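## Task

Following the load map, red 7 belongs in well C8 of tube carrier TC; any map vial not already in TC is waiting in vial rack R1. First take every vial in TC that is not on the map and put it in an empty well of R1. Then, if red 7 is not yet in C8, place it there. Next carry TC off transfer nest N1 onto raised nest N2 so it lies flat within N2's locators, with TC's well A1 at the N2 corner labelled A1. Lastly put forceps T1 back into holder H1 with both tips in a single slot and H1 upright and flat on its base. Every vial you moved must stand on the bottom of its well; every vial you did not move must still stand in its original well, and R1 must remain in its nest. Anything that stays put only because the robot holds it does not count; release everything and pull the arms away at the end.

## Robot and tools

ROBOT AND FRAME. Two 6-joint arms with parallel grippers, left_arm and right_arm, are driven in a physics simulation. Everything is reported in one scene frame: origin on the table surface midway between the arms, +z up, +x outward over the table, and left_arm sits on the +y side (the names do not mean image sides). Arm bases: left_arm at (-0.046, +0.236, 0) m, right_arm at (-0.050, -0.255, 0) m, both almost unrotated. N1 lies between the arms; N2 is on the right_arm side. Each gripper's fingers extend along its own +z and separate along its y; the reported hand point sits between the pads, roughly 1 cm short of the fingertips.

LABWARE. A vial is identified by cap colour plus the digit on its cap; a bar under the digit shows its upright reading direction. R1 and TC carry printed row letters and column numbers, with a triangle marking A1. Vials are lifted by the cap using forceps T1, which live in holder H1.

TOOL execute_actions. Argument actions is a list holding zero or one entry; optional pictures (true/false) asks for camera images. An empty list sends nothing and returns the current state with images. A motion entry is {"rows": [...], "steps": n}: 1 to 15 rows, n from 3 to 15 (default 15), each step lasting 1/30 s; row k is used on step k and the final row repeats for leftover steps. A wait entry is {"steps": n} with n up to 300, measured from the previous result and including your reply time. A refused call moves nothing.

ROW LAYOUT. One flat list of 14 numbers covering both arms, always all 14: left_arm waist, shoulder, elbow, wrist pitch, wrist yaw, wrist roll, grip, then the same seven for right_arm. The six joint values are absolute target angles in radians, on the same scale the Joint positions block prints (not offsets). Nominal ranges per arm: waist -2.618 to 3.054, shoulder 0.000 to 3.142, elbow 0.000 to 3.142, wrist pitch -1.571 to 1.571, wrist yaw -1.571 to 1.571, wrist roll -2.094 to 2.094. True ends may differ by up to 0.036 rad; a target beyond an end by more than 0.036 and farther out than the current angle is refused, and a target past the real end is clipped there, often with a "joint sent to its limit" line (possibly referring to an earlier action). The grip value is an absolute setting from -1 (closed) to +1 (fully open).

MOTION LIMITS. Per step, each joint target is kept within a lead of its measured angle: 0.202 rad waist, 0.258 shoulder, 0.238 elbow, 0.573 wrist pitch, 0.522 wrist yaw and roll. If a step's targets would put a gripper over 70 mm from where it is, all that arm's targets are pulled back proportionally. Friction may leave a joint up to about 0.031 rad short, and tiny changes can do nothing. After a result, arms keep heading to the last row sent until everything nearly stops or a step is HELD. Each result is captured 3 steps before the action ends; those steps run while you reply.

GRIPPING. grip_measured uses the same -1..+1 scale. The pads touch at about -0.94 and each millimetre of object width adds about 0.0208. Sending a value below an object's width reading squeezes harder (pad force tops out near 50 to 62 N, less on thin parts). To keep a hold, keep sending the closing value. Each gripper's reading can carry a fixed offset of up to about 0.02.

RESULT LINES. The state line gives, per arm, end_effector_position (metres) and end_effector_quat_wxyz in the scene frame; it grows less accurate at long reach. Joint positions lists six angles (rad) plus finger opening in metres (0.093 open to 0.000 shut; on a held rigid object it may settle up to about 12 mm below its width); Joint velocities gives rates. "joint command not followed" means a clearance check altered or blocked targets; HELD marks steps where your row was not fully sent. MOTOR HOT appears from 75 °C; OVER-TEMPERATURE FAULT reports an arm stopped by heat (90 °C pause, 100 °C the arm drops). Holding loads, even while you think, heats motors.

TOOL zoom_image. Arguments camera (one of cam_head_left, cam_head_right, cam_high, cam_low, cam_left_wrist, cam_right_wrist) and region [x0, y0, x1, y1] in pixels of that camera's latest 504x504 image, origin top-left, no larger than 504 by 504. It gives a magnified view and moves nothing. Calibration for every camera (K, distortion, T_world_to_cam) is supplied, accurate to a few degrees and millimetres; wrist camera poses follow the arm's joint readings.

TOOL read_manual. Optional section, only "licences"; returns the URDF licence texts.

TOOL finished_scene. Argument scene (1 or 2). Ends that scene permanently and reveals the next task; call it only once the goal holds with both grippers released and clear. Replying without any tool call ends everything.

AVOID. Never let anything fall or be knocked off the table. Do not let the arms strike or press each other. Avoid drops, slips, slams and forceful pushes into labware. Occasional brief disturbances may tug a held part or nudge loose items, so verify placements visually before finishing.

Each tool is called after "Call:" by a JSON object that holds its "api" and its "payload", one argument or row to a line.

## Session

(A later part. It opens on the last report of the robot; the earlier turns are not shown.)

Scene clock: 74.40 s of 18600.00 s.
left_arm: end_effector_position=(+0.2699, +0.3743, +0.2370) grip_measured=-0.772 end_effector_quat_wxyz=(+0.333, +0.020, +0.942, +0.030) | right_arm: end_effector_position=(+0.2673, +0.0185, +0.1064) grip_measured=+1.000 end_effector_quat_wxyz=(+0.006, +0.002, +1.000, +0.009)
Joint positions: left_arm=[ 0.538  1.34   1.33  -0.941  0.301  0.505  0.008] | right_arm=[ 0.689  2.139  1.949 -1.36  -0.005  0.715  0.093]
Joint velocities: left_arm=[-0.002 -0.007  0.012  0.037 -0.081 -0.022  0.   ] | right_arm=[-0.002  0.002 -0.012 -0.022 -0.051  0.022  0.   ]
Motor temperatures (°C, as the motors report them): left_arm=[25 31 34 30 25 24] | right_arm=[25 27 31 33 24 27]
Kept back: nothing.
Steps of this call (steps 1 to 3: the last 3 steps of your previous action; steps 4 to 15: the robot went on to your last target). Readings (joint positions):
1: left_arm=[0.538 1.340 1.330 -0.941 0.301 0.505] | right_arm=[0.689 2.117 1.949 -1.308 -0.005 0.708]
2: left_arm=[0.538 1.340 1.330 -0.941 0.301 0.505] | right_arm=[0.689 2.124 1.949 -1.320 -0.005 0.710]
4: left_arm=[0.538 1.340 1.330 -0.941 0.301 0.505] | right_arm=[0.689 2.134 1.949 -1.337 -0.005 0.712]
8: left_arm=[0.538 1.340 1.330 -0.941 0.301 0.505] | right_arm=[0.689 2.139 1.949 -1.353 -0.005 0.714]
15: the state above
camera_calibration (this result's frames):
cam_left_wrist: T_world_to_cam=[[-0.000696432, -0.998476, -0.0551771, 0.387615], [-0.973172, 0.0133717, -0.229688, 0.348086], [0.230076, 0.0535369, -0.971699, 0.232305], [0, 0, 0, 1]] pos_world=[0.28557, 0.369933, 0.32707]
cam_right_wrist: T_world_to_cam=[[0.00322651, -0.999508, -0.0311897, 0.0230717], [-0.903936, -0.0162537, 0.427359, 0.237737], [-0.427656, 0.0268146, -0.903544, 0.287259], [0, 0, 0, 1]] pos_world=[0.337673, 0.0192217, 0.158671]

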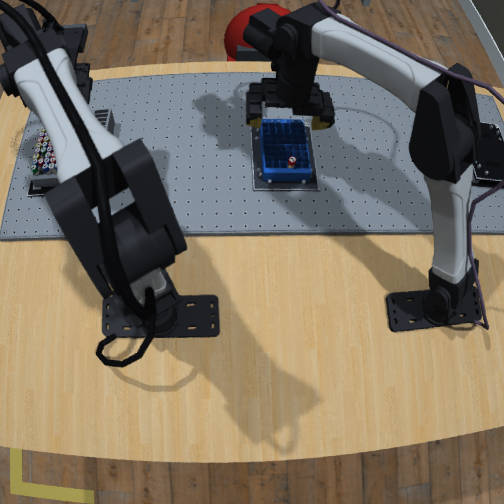

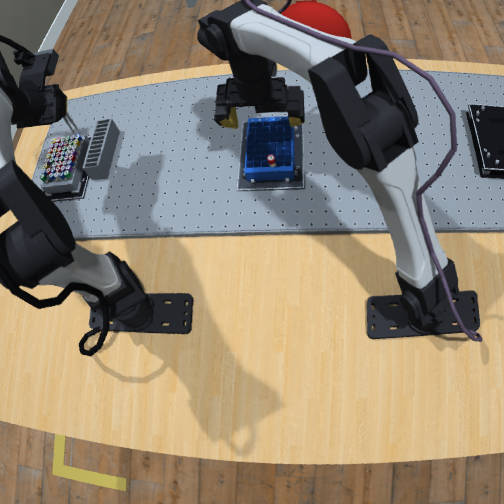

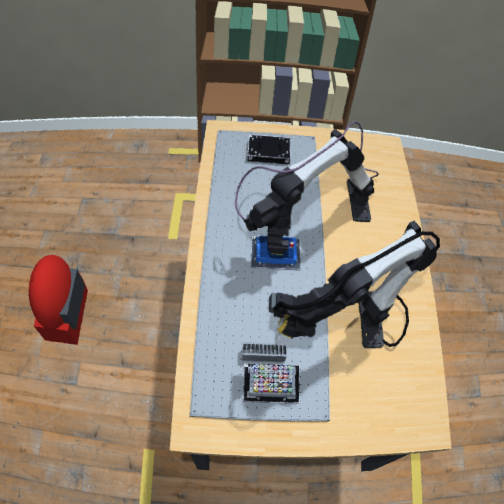

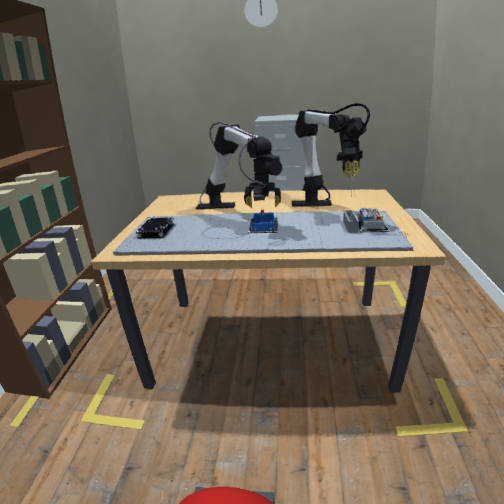

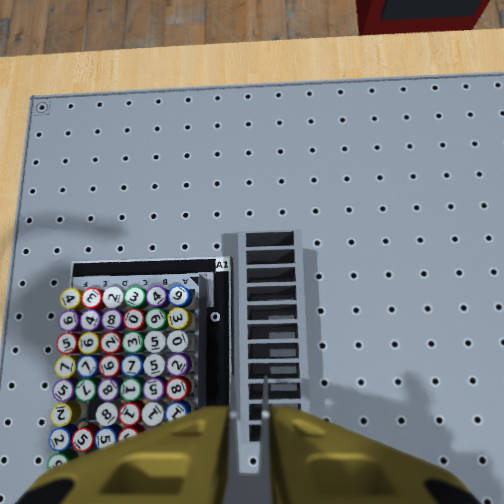

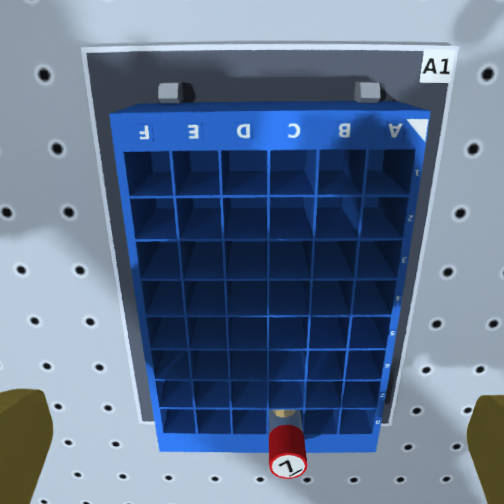

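Call:
{"api": "execute_actions", "payload": {
  "actions": [
    {"rows":[[0.527,1.33,1.32,-0.95,0.31,0.51,-0.77,0.685,2.165,1.925,-1.32,0,0.72,1],[0.527,1.33,1.32,-0.95,0.31,0.51,-0.77,0.685,2.17,1.905,-1.30,0,0.72,1],[0.527,1.33,1.32,-0.95,0.31,0.51,-0.77,0.685,2.172,1.885,-1.28,0,0.72,1],[0.527,1.33,1.32,-0.95,0.31,0.51,-0.77,0.685,2.175,1.865,-1.26,0,0.72,1],[0.527,1.33,1.32,-0.95,0.31,0.51,-0.77,0.685,2.175,1.845,-1.24,0,0.72,1],[0.527,1.33,1.32,-0.95,0.31,0.51,-0.77,0.685,2.175,1.826,-1.232,0,0.72,1]],"steps":15}
  ]
}}

Call:
{"api": "execute_actions", "payload": {
  "actions": [
    {"steps":12}
  ],
  "pictures": true
}}

Scene clock: 75.03 s of 18600.00 s.
left_arm: end_effector_position=(+0.2699, +0.3743, +0.2370) grip_measured=-0.772 end_effector_quat_wxyz=(+0.333, +0.020, +0.942, +0.030) | right_arm: end_effector_position=(+0.2637, +0.0154, +0.0700) grip_measured=+1.000 end_effector_quat_wxyz=(-0.008, +0.003, +1.000, -0.004)
Joint positions: left_arm=[ 0.538  1.34   1.33  -0.941  0.301  0.505  0.008] | right_arm=[ 0.689  2.162  1.84  -1.267 -0.005  0.715  0.093]
Joint velocities: left_arm=[-0.012 -0.007  0.002 -0.037 -0.037 -0.022  0.   ] | right_arm=[-0.012  0.032 -0.017  0.095 -0.037 -0.007  0.   ]
Motor temperatures (°C, as the motors report them): left_arm=[25 31 34 30 25 24] | right_arm=[25 27 31 32 24 27]
Steps of this call (steps 1 to 7: the robot went on to your last target; steps 8 to 19: the first 12 steps of this action). Readings (joint positions):
8: left_arm=[0.538 1.340 1.330 -0.941 0.301 0.505] | right_arm=[0.689 2.139 1.949 -1.360 -0.005 0.715]
9: left_arm=[0.538 1.340 1.330 -0.941 0.301 0.505] | right_arm=[0.689 2.139 1.945 -1.353 -0.005 0.715]
11: left_arm=[0.538 1.340 1.330 -0.941 0.301 0.505] | right_arm=[0.689 2.139 1.924 -1.327 -0.005 0.715]
15: left_arm=[0.538 1.340 1.330 -0.941 0.301 0.505] | right_arm=[0.689 2.146 1.856 -1.283 -0.005 0.715]
19: the state above

Scene clock: 75.43 s of 18600.00 s.
left_arm: end_effector_position=(+0.2699, +0.3743, +0.2370) grip_measured=-0.772 end_effector_quat_wxyz=(+0.333, +0.020, +0.942, +0.030) | right_arm: end_effector_position=(+0.2666, +0.0179, +0.0697) grip_measured=+1.000 end_effector_quat_wxyz=(-0.002, +0.003, +1.000, +0.001)
Joint positions: left_arm=[ 0.538  1.34   1.33  -0.941  0.301  0.505  0.008] | right_arm=[ 0.689  2.162  1.84  -1.251 -0.005  0.715  0.093]
Joint velocities: left_arm=[ 0.002 -0.012 -0.002  0.037 -0.037  0.022  0.001] | right_arm=[ 0.002 -0.007  0.007 -0.022  0.051 -0.007  0.   ]
Motor temperatures (°C, as the motors report them): left_arm=[25 31 34 30 25 24] | right_arm=[25 27 31 32 24 27]
Kept back: nothing.
Steps of this call (steps 1 to 3: the last 3 steps of your previous action; steps 4 to 12: the robot went on to your last target). Readings (joint positions):
1: left_arm=[0.538 1.340 1.330 -0.941 0.301 0.505] | right_arm=[0.689 2.162 1.840 -1.264 -0.005 0.715]
2: left_arm=[0.538 1.340 1.330 -0.941 0.301 0.505] | right_arm=[0.689 2.162 1.840 -1.262 -0.005 0.715]
4: left_arm=[0.538 1.340 1.330 -0.941 0.301 0.505] | right_arm=[0.689 2.162 1.840 -1.256 -0.005 0.715]
8: left_arm=[0.538 1.340 1.330 -0.941 0.301 0.505] | right_arm=[0.689 2.162 1.840 -1.252 -0.005 0.715]
12: the state above
camera_calibration (this result's frames):
cam_left_wrist: T_world_to_cam=[[-0.000696432, -0.998476, -0.0551771, 0.387615], [-0.973172, 0.0133717, -0.229688, 0.348086], [0.230076, 0.0535369, -0.971699, 0.232305], [0, 0, 0, 1]] pos_world=[0.28557, 0.369933, 0.32707]
cam_right_wrist: T_world_to_cam=[[0.00205614, -0.999861, -0.0165659, 0.0206835], [-0.896517, -0.00918192, 0.442915, 0.249641], [-0.443005, 0.0139409, -0.896411, 0.257687], [0, 0, 0, 1]] pos_world=[0.337922, 0.0193804, 0.120767]

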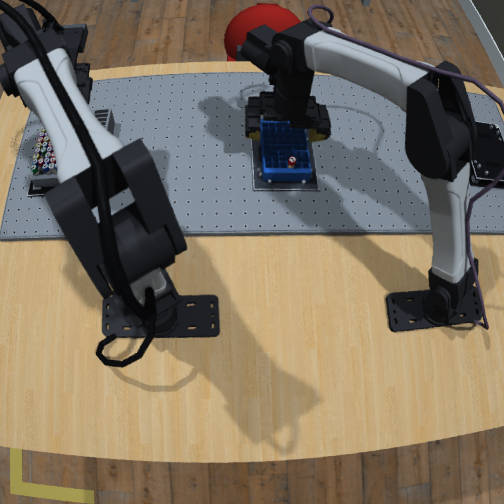

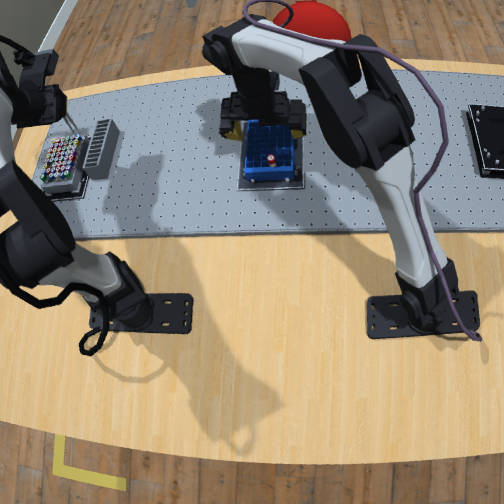

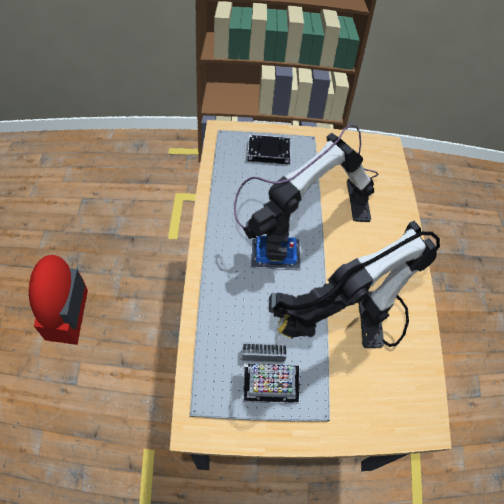

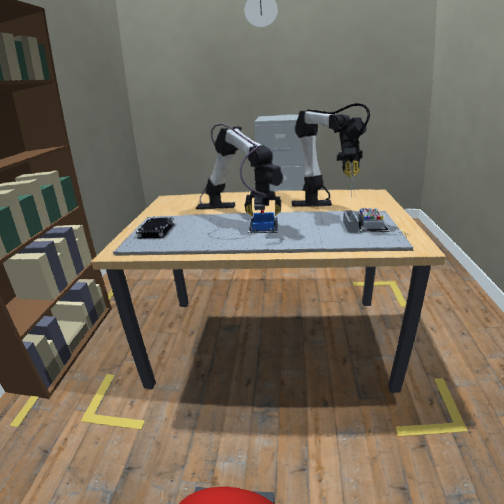

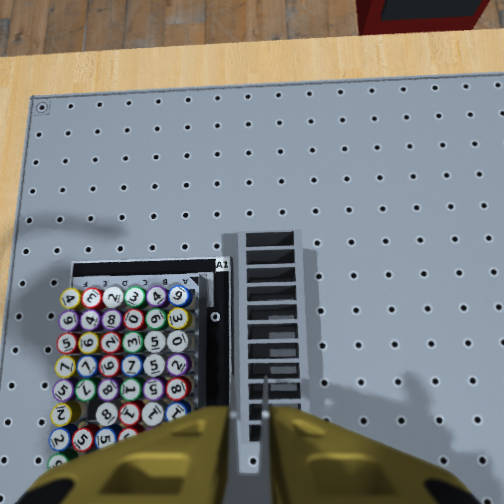

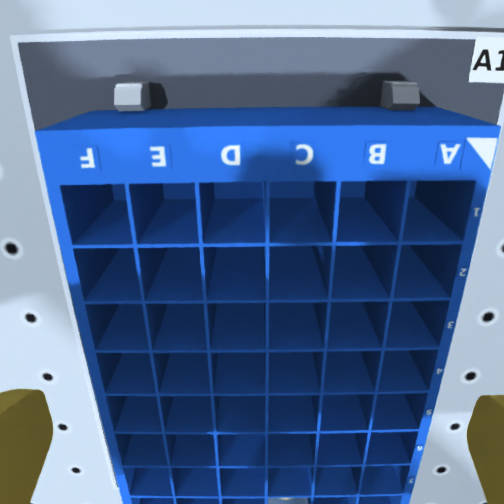

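Call:
{"api": "execute_actions", "payload": {
  "actions": [
    {"rows":[[0.527,1.33,1.32,-0.95,0.31,0.51,-0.77,0.685,2.18,1.82,-1.22,0,0.72,1],[0.527,1.33,1.32,-0.95,0.31,0.51,-0.77,0.685,2.182,1.812,-1.208,0,0.72,1],[0.527,1.33,1.32,-0.95,0.31,0.51,-0.77,0.685,2.184,1.804,-1.196,0,0.72,1],[0.527,1.33,1.32,-0.95,0.31,0.51,-0.77,0.685,2.186,1.796,-1.185,0,0.72,1],[0.527,1.33,1.32,-0.95,0.31,0.51,-0.77,0.685,2.188,1.788,-1.175,0,0.72,1],[0.527,1.33,1.32,-0.95,0.31,0.51,-0.77,0.685,2.19,1.78,-1.165,0,0.72,1],[0.527,1.33,1.32,-0.95,0.31,0.51,-0.77,0.685,2.19,1.772,-1.155,0,0.72,1],[0.527,1.33,1.32,-0.95,0.31,0.51,-0.77,0.685,2.19,1.764,-1.146,0,0.72,1],[0.527,1.33,1.32,-0.95,0.31,0.51,-0.77,0.685,2.19,1.756,-1.138,0,0.72,1],[0.527,1.33,1.32,-0.95,0.31,0.51,-0.77,0.685,2.19,1.748,-1.13,0,0.72,1],[0.527,1.33,1.32,-0.95,0.31,0.51,-0.77,0.685,2.19,1.74,-1.13,0,0.72,1],[0.527,1.33,1.32,-0.95,0.31,0.51,-0.77,0.685,2.19,1.733,-1.13,0,0.72,1]],"steps":15}
  ]
}}

Call:
{"api": "execute_actions", "payload": {
  "actions": [
    {"steps":12}
  ],
  "pictures": true
}}

Scene clock: 76.80 s of 18600.00 s.
left_arm: end_effector_position=(+0.2699, +0.3743, +0.2370) grip_measured=-0.772 end_effector_quat_wxyz=(+0.333, +0.020, +0.942, +0.030) | right_arm: end_effector_position=(+0.2665, +0.0178, +0.0513) grip_measured=+1.000 end_effector_quat_wxyz=(+0.001, +0.003, +1.000, +0.004)
Joint positions: left_arm=[ 0.538  1.34   1.33  -0.941  0.301  0.505  0.008] | right_arm=[ 0.689  2.162  1.766 -1.169 -0.005  0.715  0.093]
Joint velocities: left_arm=[ 0.007  0.007 -0.002 -0.037  0.081 -0.037  0.   ] | right_arm=[-0.007  0.002 -0.227  0.154 -0.066  0.051  0.   ]
Motor temperatures (°C, as the motors report them): left_arm=[25 31 34 30 25 24] | right_arm=[25 28 31 32 24 27]
Steps of this call (steps 1 to 29: the robot went on to your last target; steps 30 to 41: the first 12 steps of this action). Readings (joint positions):
30: left_arm=[0.538 1.340 1.330 -0.941 0.301 0.505] | right_arm=[0.689 2.162 1.840 -1.249 -0.005 0.715]
31: left_arm=[0.538 1.340 1.330 -0.941 0.301 0.505] | right_arm=[0.689 2.162 1.839 -1.246 -0.005 0.715]
33: left_arm=[0.538 1.340 1.330 -0.941 0.301 0.505] | right_arm=[0.689 2.162 1.832 -1.232 -0.005 0.715]
37: left_arm=[0.538 1.340 1.330 -0.941 0.301 0.505] | right_arm=[0.689 2.162 1.799 -1.199 -0.005 0.715]
41: the state above

Scene clock: 77.20 s of 18600.00 s.
left_arm: end_effector_position=(+0.2699, +0.3743, +0.2370) grip_measured=-0.772 end_effector_quat_wxyz=(+0.333, +0.020, +0.942, +0.030) | right_arm: end_effector_position=(+0.2668, +0.0181, +0.0460) grip_measured=+1.000 end_effector_quat_wxyz=(+0.001, +0.003, +1.000, +0.004)
Joint positions: left_arm=[ 0.538  1.34   1.33  -0.941  0.301  0.505  0.008] | right_arm=[ 0.689  2.167  1.752 -1.15  -0.005  0.715  0.093]
Joint velocities: left_arm=[ 0.002 -0.002 -0.002 -0.037 -0.022  0.037 -0.   ] | right_arm=[-0.017 -0.002 -0.002 -0.022 -0.022  0.051  0.   ]
Motor temperatures (°C, as the motors report them): left_arm=[25 31 34 30 25 24] | right_arm=[25 28 31 32 24 27]
Kept back: nothing.
Steps of this call (steps 1 to 3: the last 3 steps of your previous action; steps 4 to 12: the robot went on to your last target). Readings (joint positions):
1: left_arm=[0.538 1.340 1.330 -0.941 0.301 0.505] | right_arm=[0.689 2.162 1.760 -1.165 -0.005 0.715]
2: left_arm=[0.538 1.340 1.330 -0.941 0.301 0.505] | right_arm=[0.689 2.163 1.755 -1.163 -0.005 0.715]
4: left_arm=[0.538 1.340 1.330 -0.941 0.301 0.505] | right_arm=[0.689 2.165 1.753 -1.159 -0.005 0.715]
8: left_arm=[0.538 1.340 1.330 -0.941 0.301 0.505] | right_arm=[0.689 2.167 1.752 -1.153 -0.005 0.715]
12: the state above
camera_calibration (this result's frames):
cam_left_wrist: T_world_to_cam=[[-0.000696432, -0.998476, -0.0551771, 0.387615], [-0.973172, 0.0133717, -0.229688, 0.348086], [0.230076, 0.0535369, -0.971699, 0.232305], [0, 0, 0, 1]] pos_world=[0.28557, 0.369933, 0.32707]
cam_right_wrist: T_world_to_cam=[[0.00219179, -0.999744, -0.0225198, 0.0206906], [-0.899569, -0.0118072, 0.436618, 0.26149], [-0.436772, 0.0193011, -0.899365, 0.234849], [0, 0, 0, 1]] pos_world=[0.337758, 0.0192399, 0.09751]

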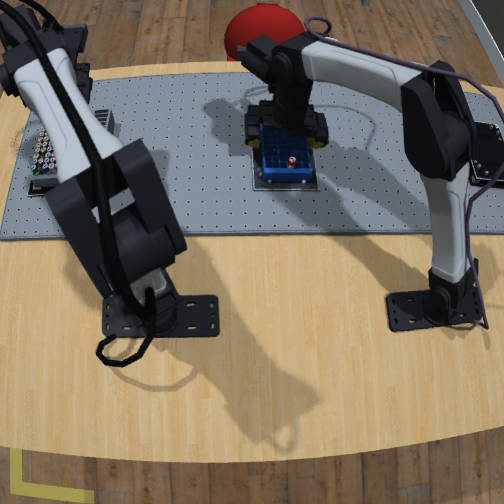

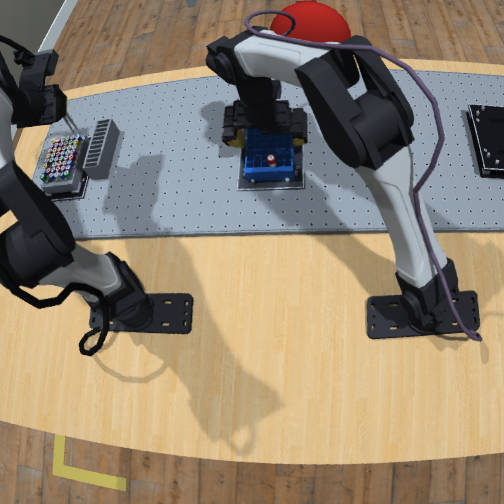

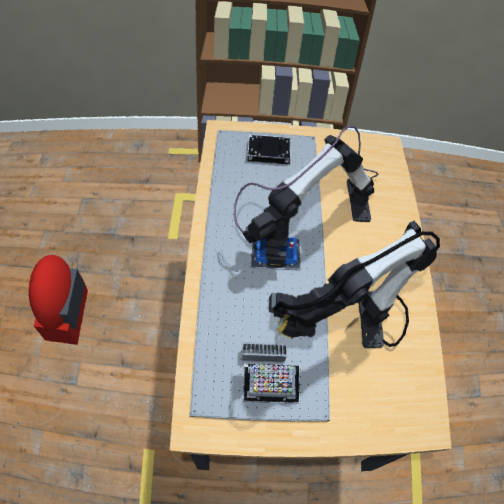

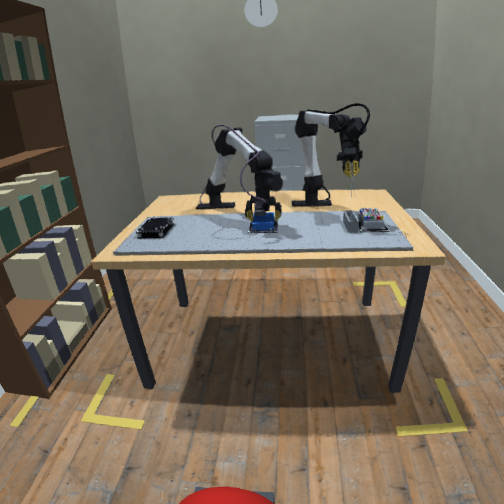

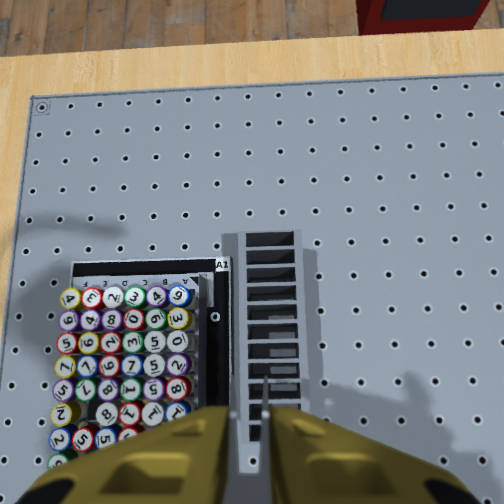

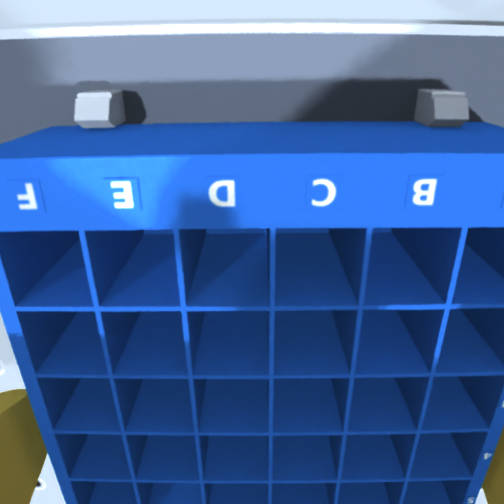

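Call:
{"api": "execute_actions", "payload": {
  "actions": [
    {"rows":[[0.527,1.33,1.32,-0.95,0.31,0.51,-0.77,0.685,2.2,1.74,-1.14,0,0.72,1],[0.527,1.33,1.32,-0.95,0.31,0.51,-0.77,0.685,2.2,1.74,-1.14,0,0.72,1],[0.527,1.33,1.32,-0.95,0.31,0.51,-0.77,0.685,2.197,1.74,-1.14,0,0.72,1],[0.527,1.33,1.32,-0.95,0.31,0.51,-0.77,0.685,2.195,1.74,-1.14,0,0.72,1],[0.527,1.33,1.32,-0.95,0.31,0.51,-0.77,0.685,2.195,1.74,-1.14,0,0.72,1],[0.527,1.33,1.32,-0.95,0.31,0.51,-0.77,0.685,2.195,1.74,-1.14,0,0.72,1],[0.527,1.33,1.32,-0.95,0.31,0.51,-0.77,0.685,2.195,1.74,-1.14,0,0.72,0.93],[0.527,1.33,1.32,-0.95,0.31,0.51,-0.77,0.685,2.195,1.74,-1.14,0,0.72,0.88],[0.527,1.33,1.32,-0.95,0.31,0.51,-0.77,0.685,2.195,1.74,-1.14,0,0.72,0.83],[0.527,1.33,1.32,-0.95,0.31,0.51,-0.77,0.685,2.195,1.74,-1.14,0,0.72,0.78],[0.527,1.33,1.32,-0.95,0.31,0.51,-0.77,0.685,2.195,1.74,-1.14,0,0.72,0.73],[0.527,1.33,1.32,-0.95,0.31,0.51,-0.77,0.685,2.195,1.74,-1.14,0,0.72,0.68]],"steps":15}
  ]
}}

Call:
{"api": "execute_actions", "payload": {
  "actions": [
    {"rows":[[0.527,1.33,1.32,-0.95,0.31,0.51,-0.77,0.685,2.16,1.775,-1.18,0,0.72,0.68],[0.527,1.33,1.32,-0.95,0.31,0.51,-0.77,0.685,2.157,1.785,-1.195,0,0.72,0.68],[0.527,1.33,1.32,-0.95,0.31,0.51,-0.77,0.685,2.154,1.797,-1.212,0,0.72,0.68],[0.527,1.33,1.32,-0.95,0.31,0.51,-0.77,0.685,2.151,1.811,-1.232,0,0.72,0.68],[0.527,1.33,1.32,-0.95,0.31,0.51,-0.77,0.685,2.148,1.827,-1.252,0,0.72,0.68],[0.527,1.33,1.32,-0.95,0.31,0.51,-0.77,0.685,2.145,1.843,-1.272,0,0.72,0.68],[0.527,1.33,1.32,-0.95,0.31,0.51,-0.77,0.685,2.142,1.859,-1.292,0,0.72,0.68],[0.527,1.33,1.32,-0.95,0.31,0.51,-0.77,0.685,2.139,1.875,-1.312,0,0.72,0.68],[0.527,1.33,1.32,-0.95,0.31,0.51,-0.77,0.685,2.136,1.891,-1.332,0,0.72,0.68],[0.527,1.33,1.32,-0.95,0.31,0.51,-0.77,0.685,2.133,1.907,-1.352,0,0.72,0.68],[0.527,1.33,1.32,-0.95,0.31,0.51,-0.77,0.685,2.13,1.923,-1.372,0,0.72,0.68],[0.527,1.33,1.32,-0.95,0.31,0.51,-0.77,0.685,2.128,1.939,-1.39,0,0.72,0.68],[0.527,1.33,1.32,-0.95,0.31,0.51,-0.77,0.685,2.126,1.955,-1.405,0,0.72,0.68],[0.527,1.33,1.32,-0.95,0.31,0.51,-0.77,0.685,2.125,1.968,-1.41,0,0.72,0.68],[0.527,1.33,1.32,-0.95,0.31,0.51,-0.77,0.685,2.125,1.978,-1.41,0,0.72,0.68]],"steps":15}
  ]
}}

Call:
{"api": "execute_actions", "payload": {
  "actions": [
    {"steps":12}
  ],
  "pictures": true
}}

Scene clock: 78.10 s of 18600.00 s.
left_arm: end_effector_position=(+0.2699, +0.3743, +0.2370) grip_measured=-0.772 end_effector_quat_wxyz=(+0.333, +0.020, +0.942, +0.030) | right_arm: end_effector_position=(+0.2673, +0.0170, +0.0460) grip_measured=+0.723 end_effector_quat_wxyz=(+0.002, +0.003, +1.000, +0.002)
Joint positions: left_arm=[ 0.538  1.34   1.33  -0.941  0.301  0.505  0.008] | right_arm=[ 0.688  2.167  1.752 -1.151  0.001  0.715  0.08 ]
Joint velocities: left_arm=[-0.007  0.002 -0.017 -0.007 -0.007 -0.007 -0.001] | right_arm=[ 0.007 -0.012 -0.002  0.007 -0.037 -0.007 -0.053]
Motor temperatures (°C, as the motors report them): left_arm=[25 31 34 30 25 24] | right_arm=[25 28 31 32 24 27]
Steps of this call (steps 1 to 15: the robot went on to your last target; steps 16 to 27: the first 12 steps of this action). Readings (joint positions):
16: left_arm=[0.538 1.340 1.330 -0.941 0.301 0.505] | right_arm=[0.689 2.167 1.752 -1.148 -0.005 0.715]
17: left_arm=[0.538 1.340 1.330 -0.941 0.301 0.505] | right_arm=[0.689 2.167 1.752 -1.148 -0.005 0.715]
19: left_arm=[0.538 1.340 1.330 -0.941 0.301 0.505] | right_arm=[0.689 2.167 1.752 -1.148 -0.005 0.715]
23: left_arm=[0.538 1.340 1.330 -0.941 0.301 0.505] | right_arm=[0.689 2.167 1.752 -1.148 -0.004 0.715]
27: the state above

Scene clock: 78.60 s of 18600.00 s.
left_arm: end_effector_position=(+0.2699, +0.3743, +0.2370) grip_measured=-0.772 end_effector_quat_wxyz=(+0.333, +0.020, +0.942, +0.030) | right_arm: end_effector_position=(+0.2701, +0.0195, +0.0863) grip_measured=+0.699 end_effector_quat_wxyz=(+0.007, +0.003, +1.000, +0.005)
Joint positions: left_arm=[ 0.538  1.34   1.33  -0.941  0.301  0.505  0.008] | right_arm=[ 0.688  2.154  1.894 -1.294  0.001  0.716  0.079]
Joint velocities: left_arm=[-0.027 -0.002  0.007 -0.007  0.022  0.022 -0.002] | right_arm=[-0.012 -0.11   0.486 -0.549  0.051  0.037 -0.002]
Motor temperatures (°C, as the motors report them): left_arm=[25 31 34 30 25 24] | right_arm=[25 28 31 32 24 27]
Steps of this call (steps 1 to 3: the last 3 steps of your previous action; steps 4 to 15: the first 12 steps of this action). Readings (joint positions):
4: left_arm=[0.538 1.340 1.330 -0.941 0.301 0.505] | right_arm=[0.688 2.167 1.752 -1.153 0.001 0.716]
5: left_arm=[0.538 1.340 1.330 -0.941 0.301 0.505] | right_arm=[0.688 2.167 1.755 -1.156 0.001 0.716]
7: left_arm=[0.538 1.340 1.330 -0.941 0.301 0.505] | right_arm=[0.688 2.167 1.769 -1.172 0.001 0.716]
11: left_arm=[0.538 1.340 1.330 -0.941 0.301 0.505] | right_arm=[0.688 2.166 1.829 -1.228 0.001 0.716]
15: the state above

Scene clock: 79.00 s of 18600.00 s.
left_arm: end_effector_position=(+0.2699, +0.3743, +0.2370) grip_measured=-0.772 end_effector_quat_wxyz=(+0.333, +0.020, +0.942, +0.030) | right_arm: end_effector_position=(+0.2667, +0.0165, +0.1150) grip_measured=+0.699 end_effector_quat_wxyz=(+0.010, +0.003, +1.000, +0.008)
Joint positions: left_arm=[ 0.538  1.34   1.33  -0.941  0.301  0.505  0.008] | right_arm=[ 0.688  2.129  1.968 -1.385  0.001  0.716  0.079]
Joint velocities: left_arm=[-0.007 -0.002 -0.002 -0.007  0.037 -0.007  0.   ] | right_arm=[-0.002 -0.012 -0.012 -0.007 -0.037  0.037 -0.   ]
Motor temperatures (°C, as the motors report them): left_arm=[25 31 34 30 25 24] | right_arm=[25 29 31 32 24 27]
Kept back: nothing.
Steps of this call (steps 1 to 3: the last 3 steps of your previous action; steps 4 to 12: the robot went on to your last target). Readings (joint positions):
1: left_arm=[0.538 1.340 1.330 -0.941 0.301 0.505] | right_arm=[0.688 2.150 1.910 -1.311 0.001 0.716]
2: left_arm=[0.538 1.340 1.330 -0.941 0.301 0.505] | right_arm=[0.688 2.147 1.926 -1.328 0.001 0.716]
4: left_arm=[0.538 1.340 1.330 -0.941 0.301 0.505] | right_arm=[0.688 2.139 1.953 -1.351 0.001 0.716]
8: left_arm=[0.538 1.340 1.330 -0.941 0.301 0.505] | right_arm=[0.688 2.129 1.968 -1.372 0.001 0.716]
12: the state above
camera_calibration (this result's frames):
cam_left_wrist: T_world_to_cam=[[-0.000696432, -0.998476, -0.0551771, 0.387615], [-0.973172, 0.0133717, -0.229688, 0.348086], [0.230076, 0.0535369, -0.971699, 0.232305], [0, 0, 0, 1]] pos_world=[0.28557, 0.369933, 0.32707]
cam_right_wrist: T_world_to_cam=[[0.00178199, -0.999561, -0.0295886, 0.0216091], [-0.906885, -0.0140833, 0.421142, 0.23501], [-0.421374, 0.026083, -0.906512, 0.29355], [0, 0, 0, 1]] pos_world=[0.336783, 0.0172526, 0.167774]

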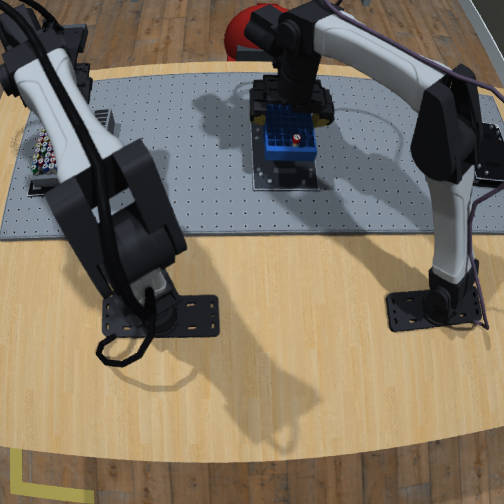

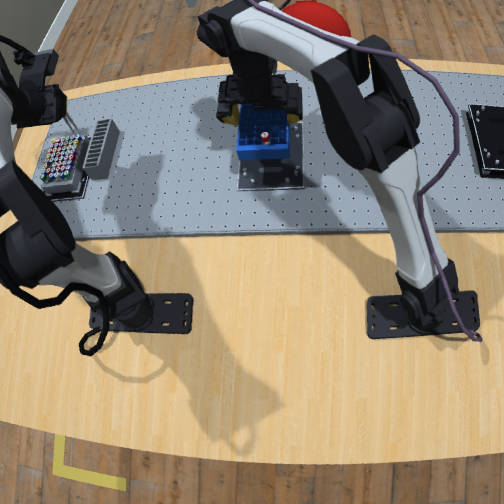

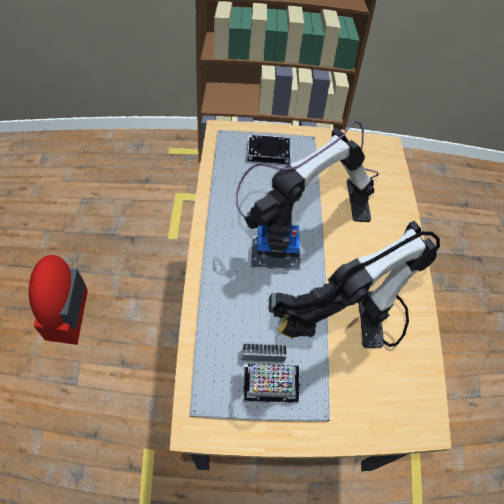

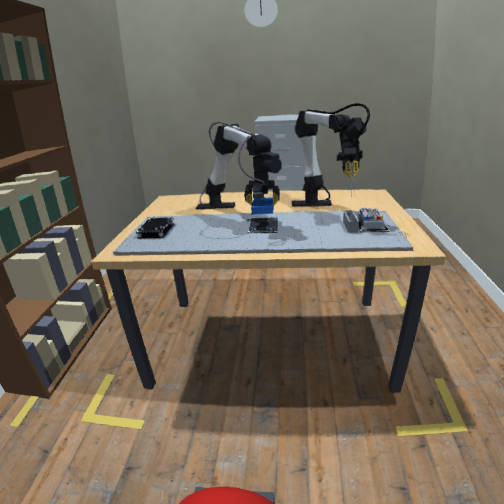

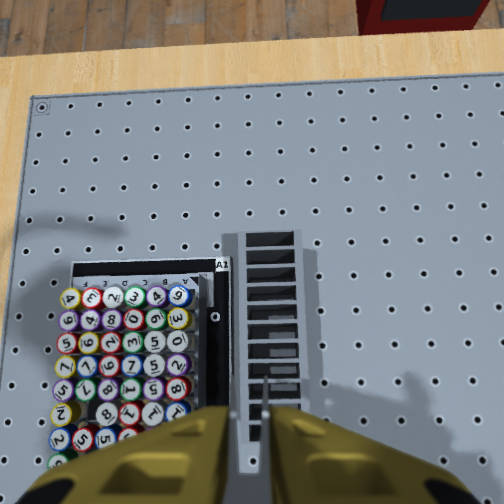

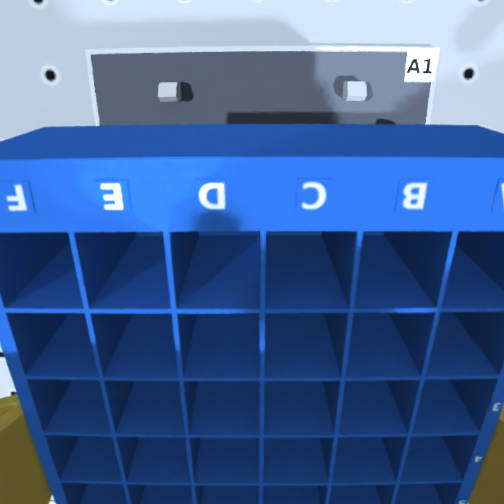

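Call:
{"api": "execute_actions", "payload": {
  "actions": [
    {"rows":[[0.527,1.33,1.32,-0.95,0.31,0.51,-0.77,0.67,2.12,1.96,-1.40,0,0.68,0.68],[0.527,1.33,1.32,-0.95,0.31,0.51,-0.77,0.645,2.112,1.95,-1.40,0,0.64,0.68],[0.527,1.33,1.32,-0.95,0.31,0.51,-0.77,0.61,2.105,1.94,-1.40,0,0.59,0.68],[0.527,1.33,1.32,-0.95,0.31,0.51,-0.77,0.565,2.098,1.93,-1.395,0,0.54,0.68],[0.527,1.33,1.32,-0.95,0.31,0.51,-0.77,0.515,2.091,1.92,-1.39,0,0.49,0.68],[0.527,1.33,1.32,-0.95,0.31,0.51,-0.77,0.465,2.084,1.91,-1.385,0,0.44,0.68],[0.527,1.33,1.32,-0.95,0.31,0.51,-0.77,0.415,2.077,1.90,-1.38,0,0.39,0.68],[0.527,1.33,1.32,-0.95,0.31,0.51,-0.77,0.365,2.07,1.89,-1.375,0,0.34,0.68],[0.527,1.33,1.32,-0.95,0.31,0.51,-0.77,0.315,2.063,1.88,-1.37,0,0.29,0.68],[0.527,1.33,1.32,-0.95,0.31,0.51,-0.77,0.265,2.056,1.87,-1.365,0,0.24,0.68],[0.527,1.33,1.32,-0.95,0.31,0.51,-0.77,0.215,2.049,1.86,-1.36,0,0.19,0.68],[0.527,1.33,1.32,-0.95,0.31,0.51,-0.77,0.165,2.042,1.85,-1.355,0,0.14,0.68],[0.527,1.33,1.32,-0.95,0.31,0.51,-0.77,0.115,2.035,1.84,-1.35,0,0.09,0.68],[0.527,1.33,1.32,-0.95,0.31,0.51,-0.77,0.065,2.028,1.83,-1.345,0,0.04,0.68],[0.527,1.33,1.32,-0.95,0.31,0.51,-0.77,0.015,2.022,1.82,-1.342,0,-0.01,0.68]],"steps":15}
  ]
}}

Call:
{"api": "execute_actions", "payload": {
  "actions": [
    {"rows":[[0.527,1.33,1.32,-0.95,0.31,0.51,-0.77,-0.035,2.02,1.81,-1.34,0,-0.06,0.68],[0.527,1.33,1.32,-0.95,0.31,0.51,-0.77,-0.085,2.02,1.81,-1.34,0,-0.11,0.68],[0.527,1.33,1.32,-0.95,0.31,0.51,-0.77,-0.135,2.02,1.81,-1.34,0,-0.16,0.68],[0.527,1.33,1.32,-0.95,0.31,0.51,-0.77,-0.185,2.02,1.81,-1.34,0,-0.21,0.68],[0.527,1.33,1.32,-0.95,0.31,0.51,-0.77,-0.235,2.02,1.81,-1.34,0,-0.26,0.68],[0.527,1.33,1.32,-0.95,0.31,0.51,-0.77,-0.285,2.02,1.81,-1.34,0,-0.31,0.68],[0.527,1.33,1.32,-0.95,0.31,0.51,-0.77,-0.335,2.02,1.81,-1.34,0,-0.36,0.68],[0.527,1.33,1.32,-0.95,0.31,0.51,-0.77,-0.385,2.02,1.81,-1.34,0,-0.41,0.68],[0.527,1.33,1.32,-0.95,0.31,0.51,-0.77,-0.43,2.02,1.81,-1.34,0,-0.45,0.68],[0.527,1.33,1.32,-0.95,0.31,0.51,-0.77,-0.465,2.02,1.81,-1.34,0,-0.48,0.68],[0.527,1.33,1.32,-0.95,0.31,0.51,-0.77,-0.495,2.02,1.81,-1.34,0,-0.50,0.68],[0.527,1.33,1.32,-0.95,0.31,0.51,-0.77,-0.515,2.02,1.81,-1.34,0,-0.51,0.68],[0.527,1.33,1.32,-0.95,0.31,0.51,-0.77,-0.53,2.02,1.81,-1.34,0,-0.51,0.68],[0.527,1.33,1.32,-0.95,0.31,0.51,-0.77,-0.535,2.02,1.81,-1.34,0,-0.51,0.68]],"steps":15}
  ]
}}

Call:
{"api": "execute_actions", "payload": {
  "actions": [
    {"steps":15}
  ],
  "pictures": true
}}

Call:
{"api": "zoom_image", "payload": {
  "camera": "cam_low",
  "region": [110,170,210,250]
}}

Call:
{"api": "zoom_image", "payload": {
  "camera": "cam_high",
  "region": [230,100,310,180]
}}

Scene clock: 80.17 s of 18600.00 s.
left_arm: end_effector_position=(+0.2699, +0.3743, +0.2370) grip_measured=-0.772 end_effector_quat_wxyz=(+0.333, +0.020, +0.942, +0.030) | right_arm: end_effector_position=(+0.3354, -0.1350, +0.1128) grip_measured=+0.700 end_effector_quat_wxyz=(+0.002, +0.027, +1.000, +0.007)
Joint positions: left_arm=[ 0.538  1.34   1.33  -0.941  0.301  0.505  0.008] | right_arm=[ 0.276  2.083  1.889 -1.369 -0.012  0.352  0.079]
Joint velocities: left_arm=[-0.007 -0.017 -0.002  0.037 -0.037 -0.007  0.001] | right_arm=[-1.702 -0.217 -0.344  0.271  0.081 -1.37  -0.001]
Motor temperatures (°C, as the motors report them): left_arm=[25 31 34 30 25 24] | right_arm=[25 29 31 32 24 27]
Steps of this call (steps 1 to 23: the robot went on to your last target; steps 24 to 35: the first 12 steps of this action). Readings (joint positions):
24: left_arm=[0.538 1.340 1.330 -0.941 0.301 0.505] | right_arm=[0.687 2.129 1.968 -1.392 0.001 0.712]
25: left_arm=[0.538 1.340 1.330 -0.941 0.301 0.505] | right_arm=[0.685 2.129 1.968 -1.392 -0.000 0.700]
27: left_arm=[0.538 1.340 1.330 -0.941 0.301 0.505] | right_arm=[0.661 2.126 1.961 -1.392 -0.007 0.656]
31: left_arm=[0.538 1.340 1.330 -0.941 0.301 0.505] | right_arm=[0.506 2.107 1.927 -1.389 -0.016 0.522]
35: the state above

Scene clock: 80.67 s of 18600.00 s.
left_arm: end_effector_position=(+0.2699, +0.3743, +0.2370) grip_measured=-0.772 end_effector_quat_wxyz=(+0.333, +0.020, +0.942, +0.030) | right_arm: end_effector_position=(+0.3063, -0.4279, +0.1140) grip_measured=+0.700 end_effector_quat_wxyz=(+0.007, +0.044, +0.999, -0.004)
Joint positions: left_arm=[ 0.538  1.34   1.33  -0.941  0.301  0.505  0.008] | right_arm=[-0.472  2.04   1.829 -1.343  0.002 -0.362  0.079]
Joint velocities: left_arm=[-0.002  0.007 -0.007 -0.037 -0.037 -0.022  0.001] | right_arm=[-1.092 -0.002  0.007 -0.022  0.081 -0.857  0.001]
Motor temperatures (°C, as the motors report them): left_arm=[25 31 34 30 25 24] | right_arm=[25 29 31 32 24 27]
Steps of this call (steps 1 to 3: the last 3 steps of your previous action; steps 4 to 15: the first 12 steps of this action). Readings (joint positions):
4: left_arm=[0.538 1.340 1.330 -0.941 0.301 0.505] | right_arm=[0.047 2.054 1.847 -1.349 -0.005 0.156]
5: left_arm=[0.538 1.340 1.330 -0.941 0.301 0.505] | right_arm=[-0.005 2.047 1.839 -1.348 -0.004 0.107]
7: left_arm=[0.538 1.340 1.330 -0.941 0.301 0.505] | right_arm=[-0.103 2.041 1.832 -1.348 -0.002 0.007]
11: left_arm=[0.538 1.340 1.330 -0.941 0.301 0.505] | right_arm=[-0.291 2.040 1.829 -1.345 -0.002 -0.192]
15: the state above

Scene clock: 81.17 s of 18600.00 s.
left_arm: end_effector_position=(+0.2699, +0.3743, +0.2370) grip_measured=-0.772 end_effector_quat_wxyz=(+0.333, +0.020, +0.942, +0.030) | right_arm: end_effector_position=(+0.2933, -0.4524, +0.1140) grip_measured=+0.700 end_effector_quat_wxyz=(+0.006, +0.009, +1.000, -0.007)
Joint positions: left_arm=[ 0.538  1.34   1.33  -0.941  0.301  0.505  0.008] | right_arm=[-0.541  2.04   1.829 -1.343  0.006 -0.5    0.079]
Joint velocities: left_arm=[-0.017 -0.012  0.007 -0.022  0.081  0.051 -0.001] | right_arm=[ 0.002 -0.007 -0.007 -0.022 -0.022 -0.095 -0.   ]
Motor temperatures (°C, as the motors report them): left_arm=[25 31 34 30 25 24] | right_arm=[25 30 31 32 24 27]
Kept back: nothing.
Steps of this call (steps 1 to 3: the last 3 steps of your previous action; steps 4 to 15: the robot went on to your last target). Readings (joint positions):
1: left_arm=[0.538 1.340 1.330 -0.941 0.301 0.505] | right_arm=[-0.507 2.040 1.829 -1.343 0.004 -0.390]
2: left_arm=[0.538 1.340 1.330 -0.941 0.301 0.505] | right_arm=[-0.533 2.040 1.829 -1.343 0.008 -0.413]
4: left_arm=[0.538 1.340 1.330 -0.941 0.301 0.505] | right_arm=[-0.560 2.040 1.829 -1.343 0.012 -0.445]
8: left_arm=[0.538 1.340 1.330 -0.941 0.301 0.505] | right_arm=[-0.550 2.040 1.829 -1.343 0.011 -0.480]
15: the state above
camera_calibration (this result's frames):
cam_left_wrist: T_world_to_cam=[[-0.000696432, -0.998476, -0.0551771, 0.387615], [-0.973172, 0.0133717, -0.229688, 0.348086], [0.230076, 0.0535369, -0.971699, 0.232305], [0, 0, 0, 1]] pos_world=[0.28557, 0.369933, 0.32707]
cam_right_wrist: T_world_to_cam=[[-0.0111865, -0.999937, -0.000185462, -0.446958], [-0.903713, 0.0100306, 0.428021, 0.262156], [-0.427993, 0.00495565, -0.903769, 0.308109], [0, 0, 0, 1]] pos_world=[0.363782, -0.451086, 0.166168]

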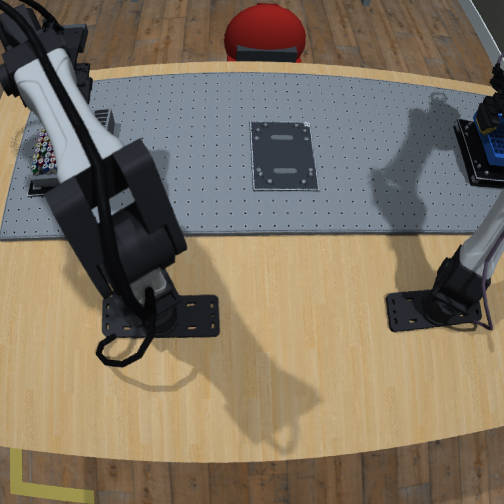

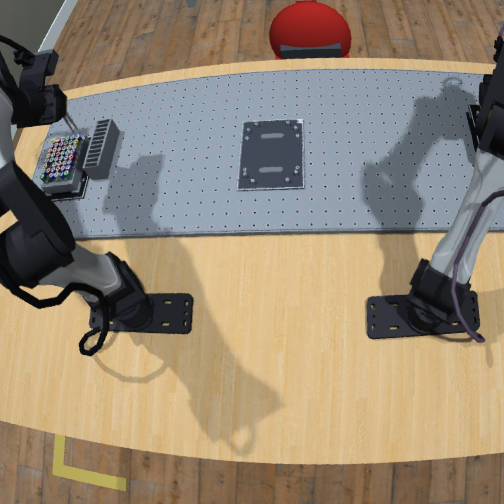

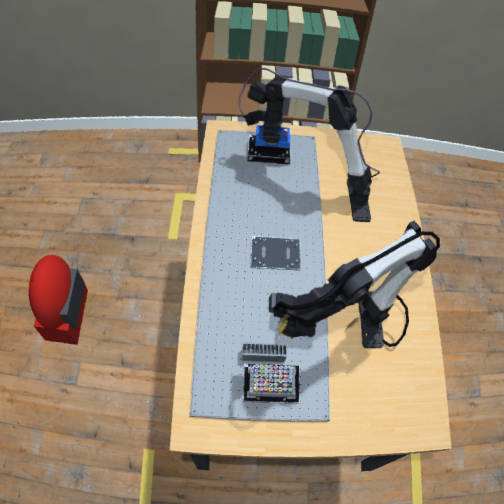

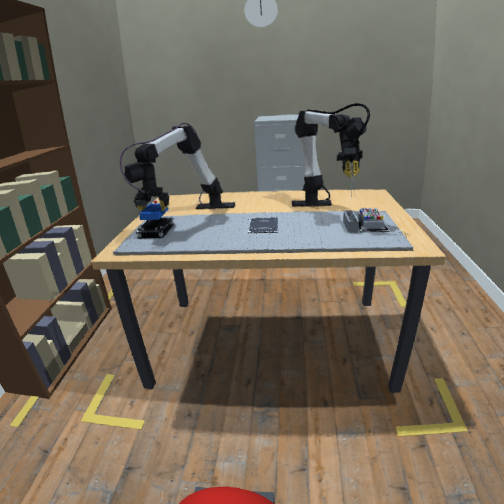

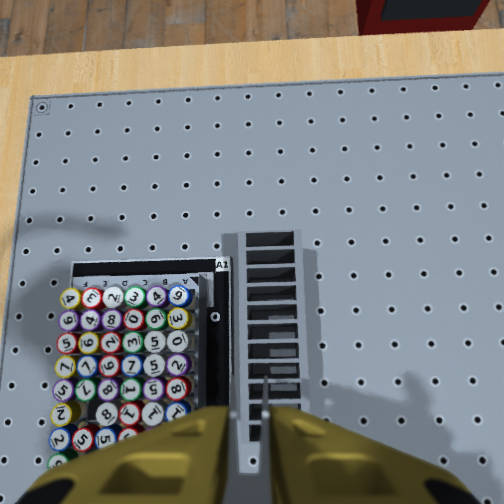

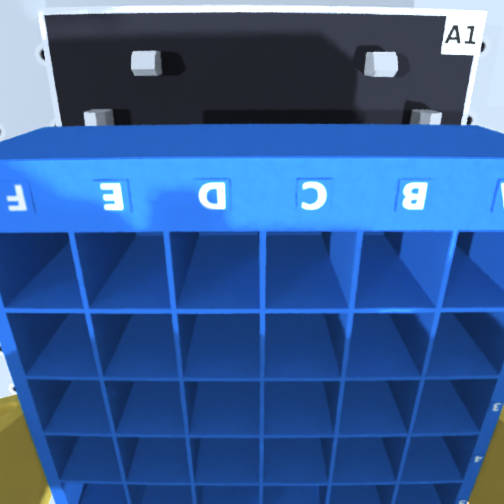

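Region (110, 170, 210, 250) of cam_low's 504x504 image, scaled by 5.040, with more detail than that image has; it fills the top 403 rows of this view, and the rest is white.

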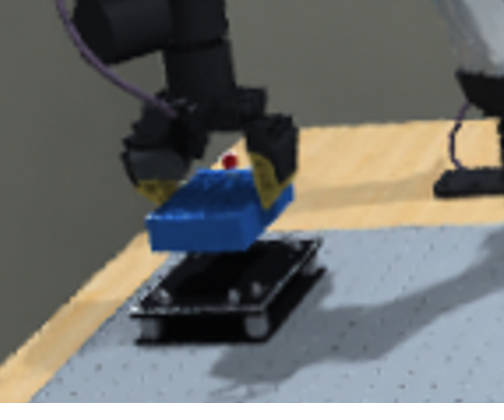

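Region (230, 100, 310, 180) of cam_high's 504x504 image, scaled by 6.300, with more detail than that image has.

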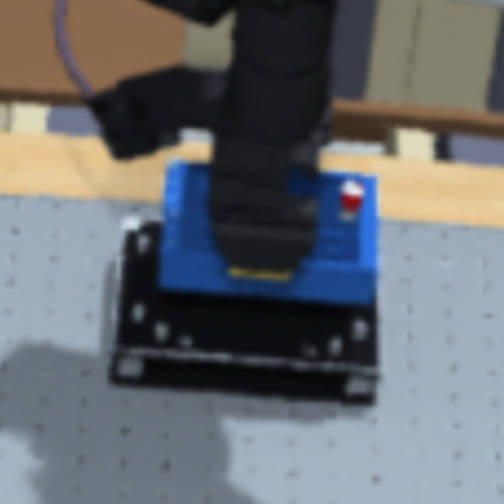

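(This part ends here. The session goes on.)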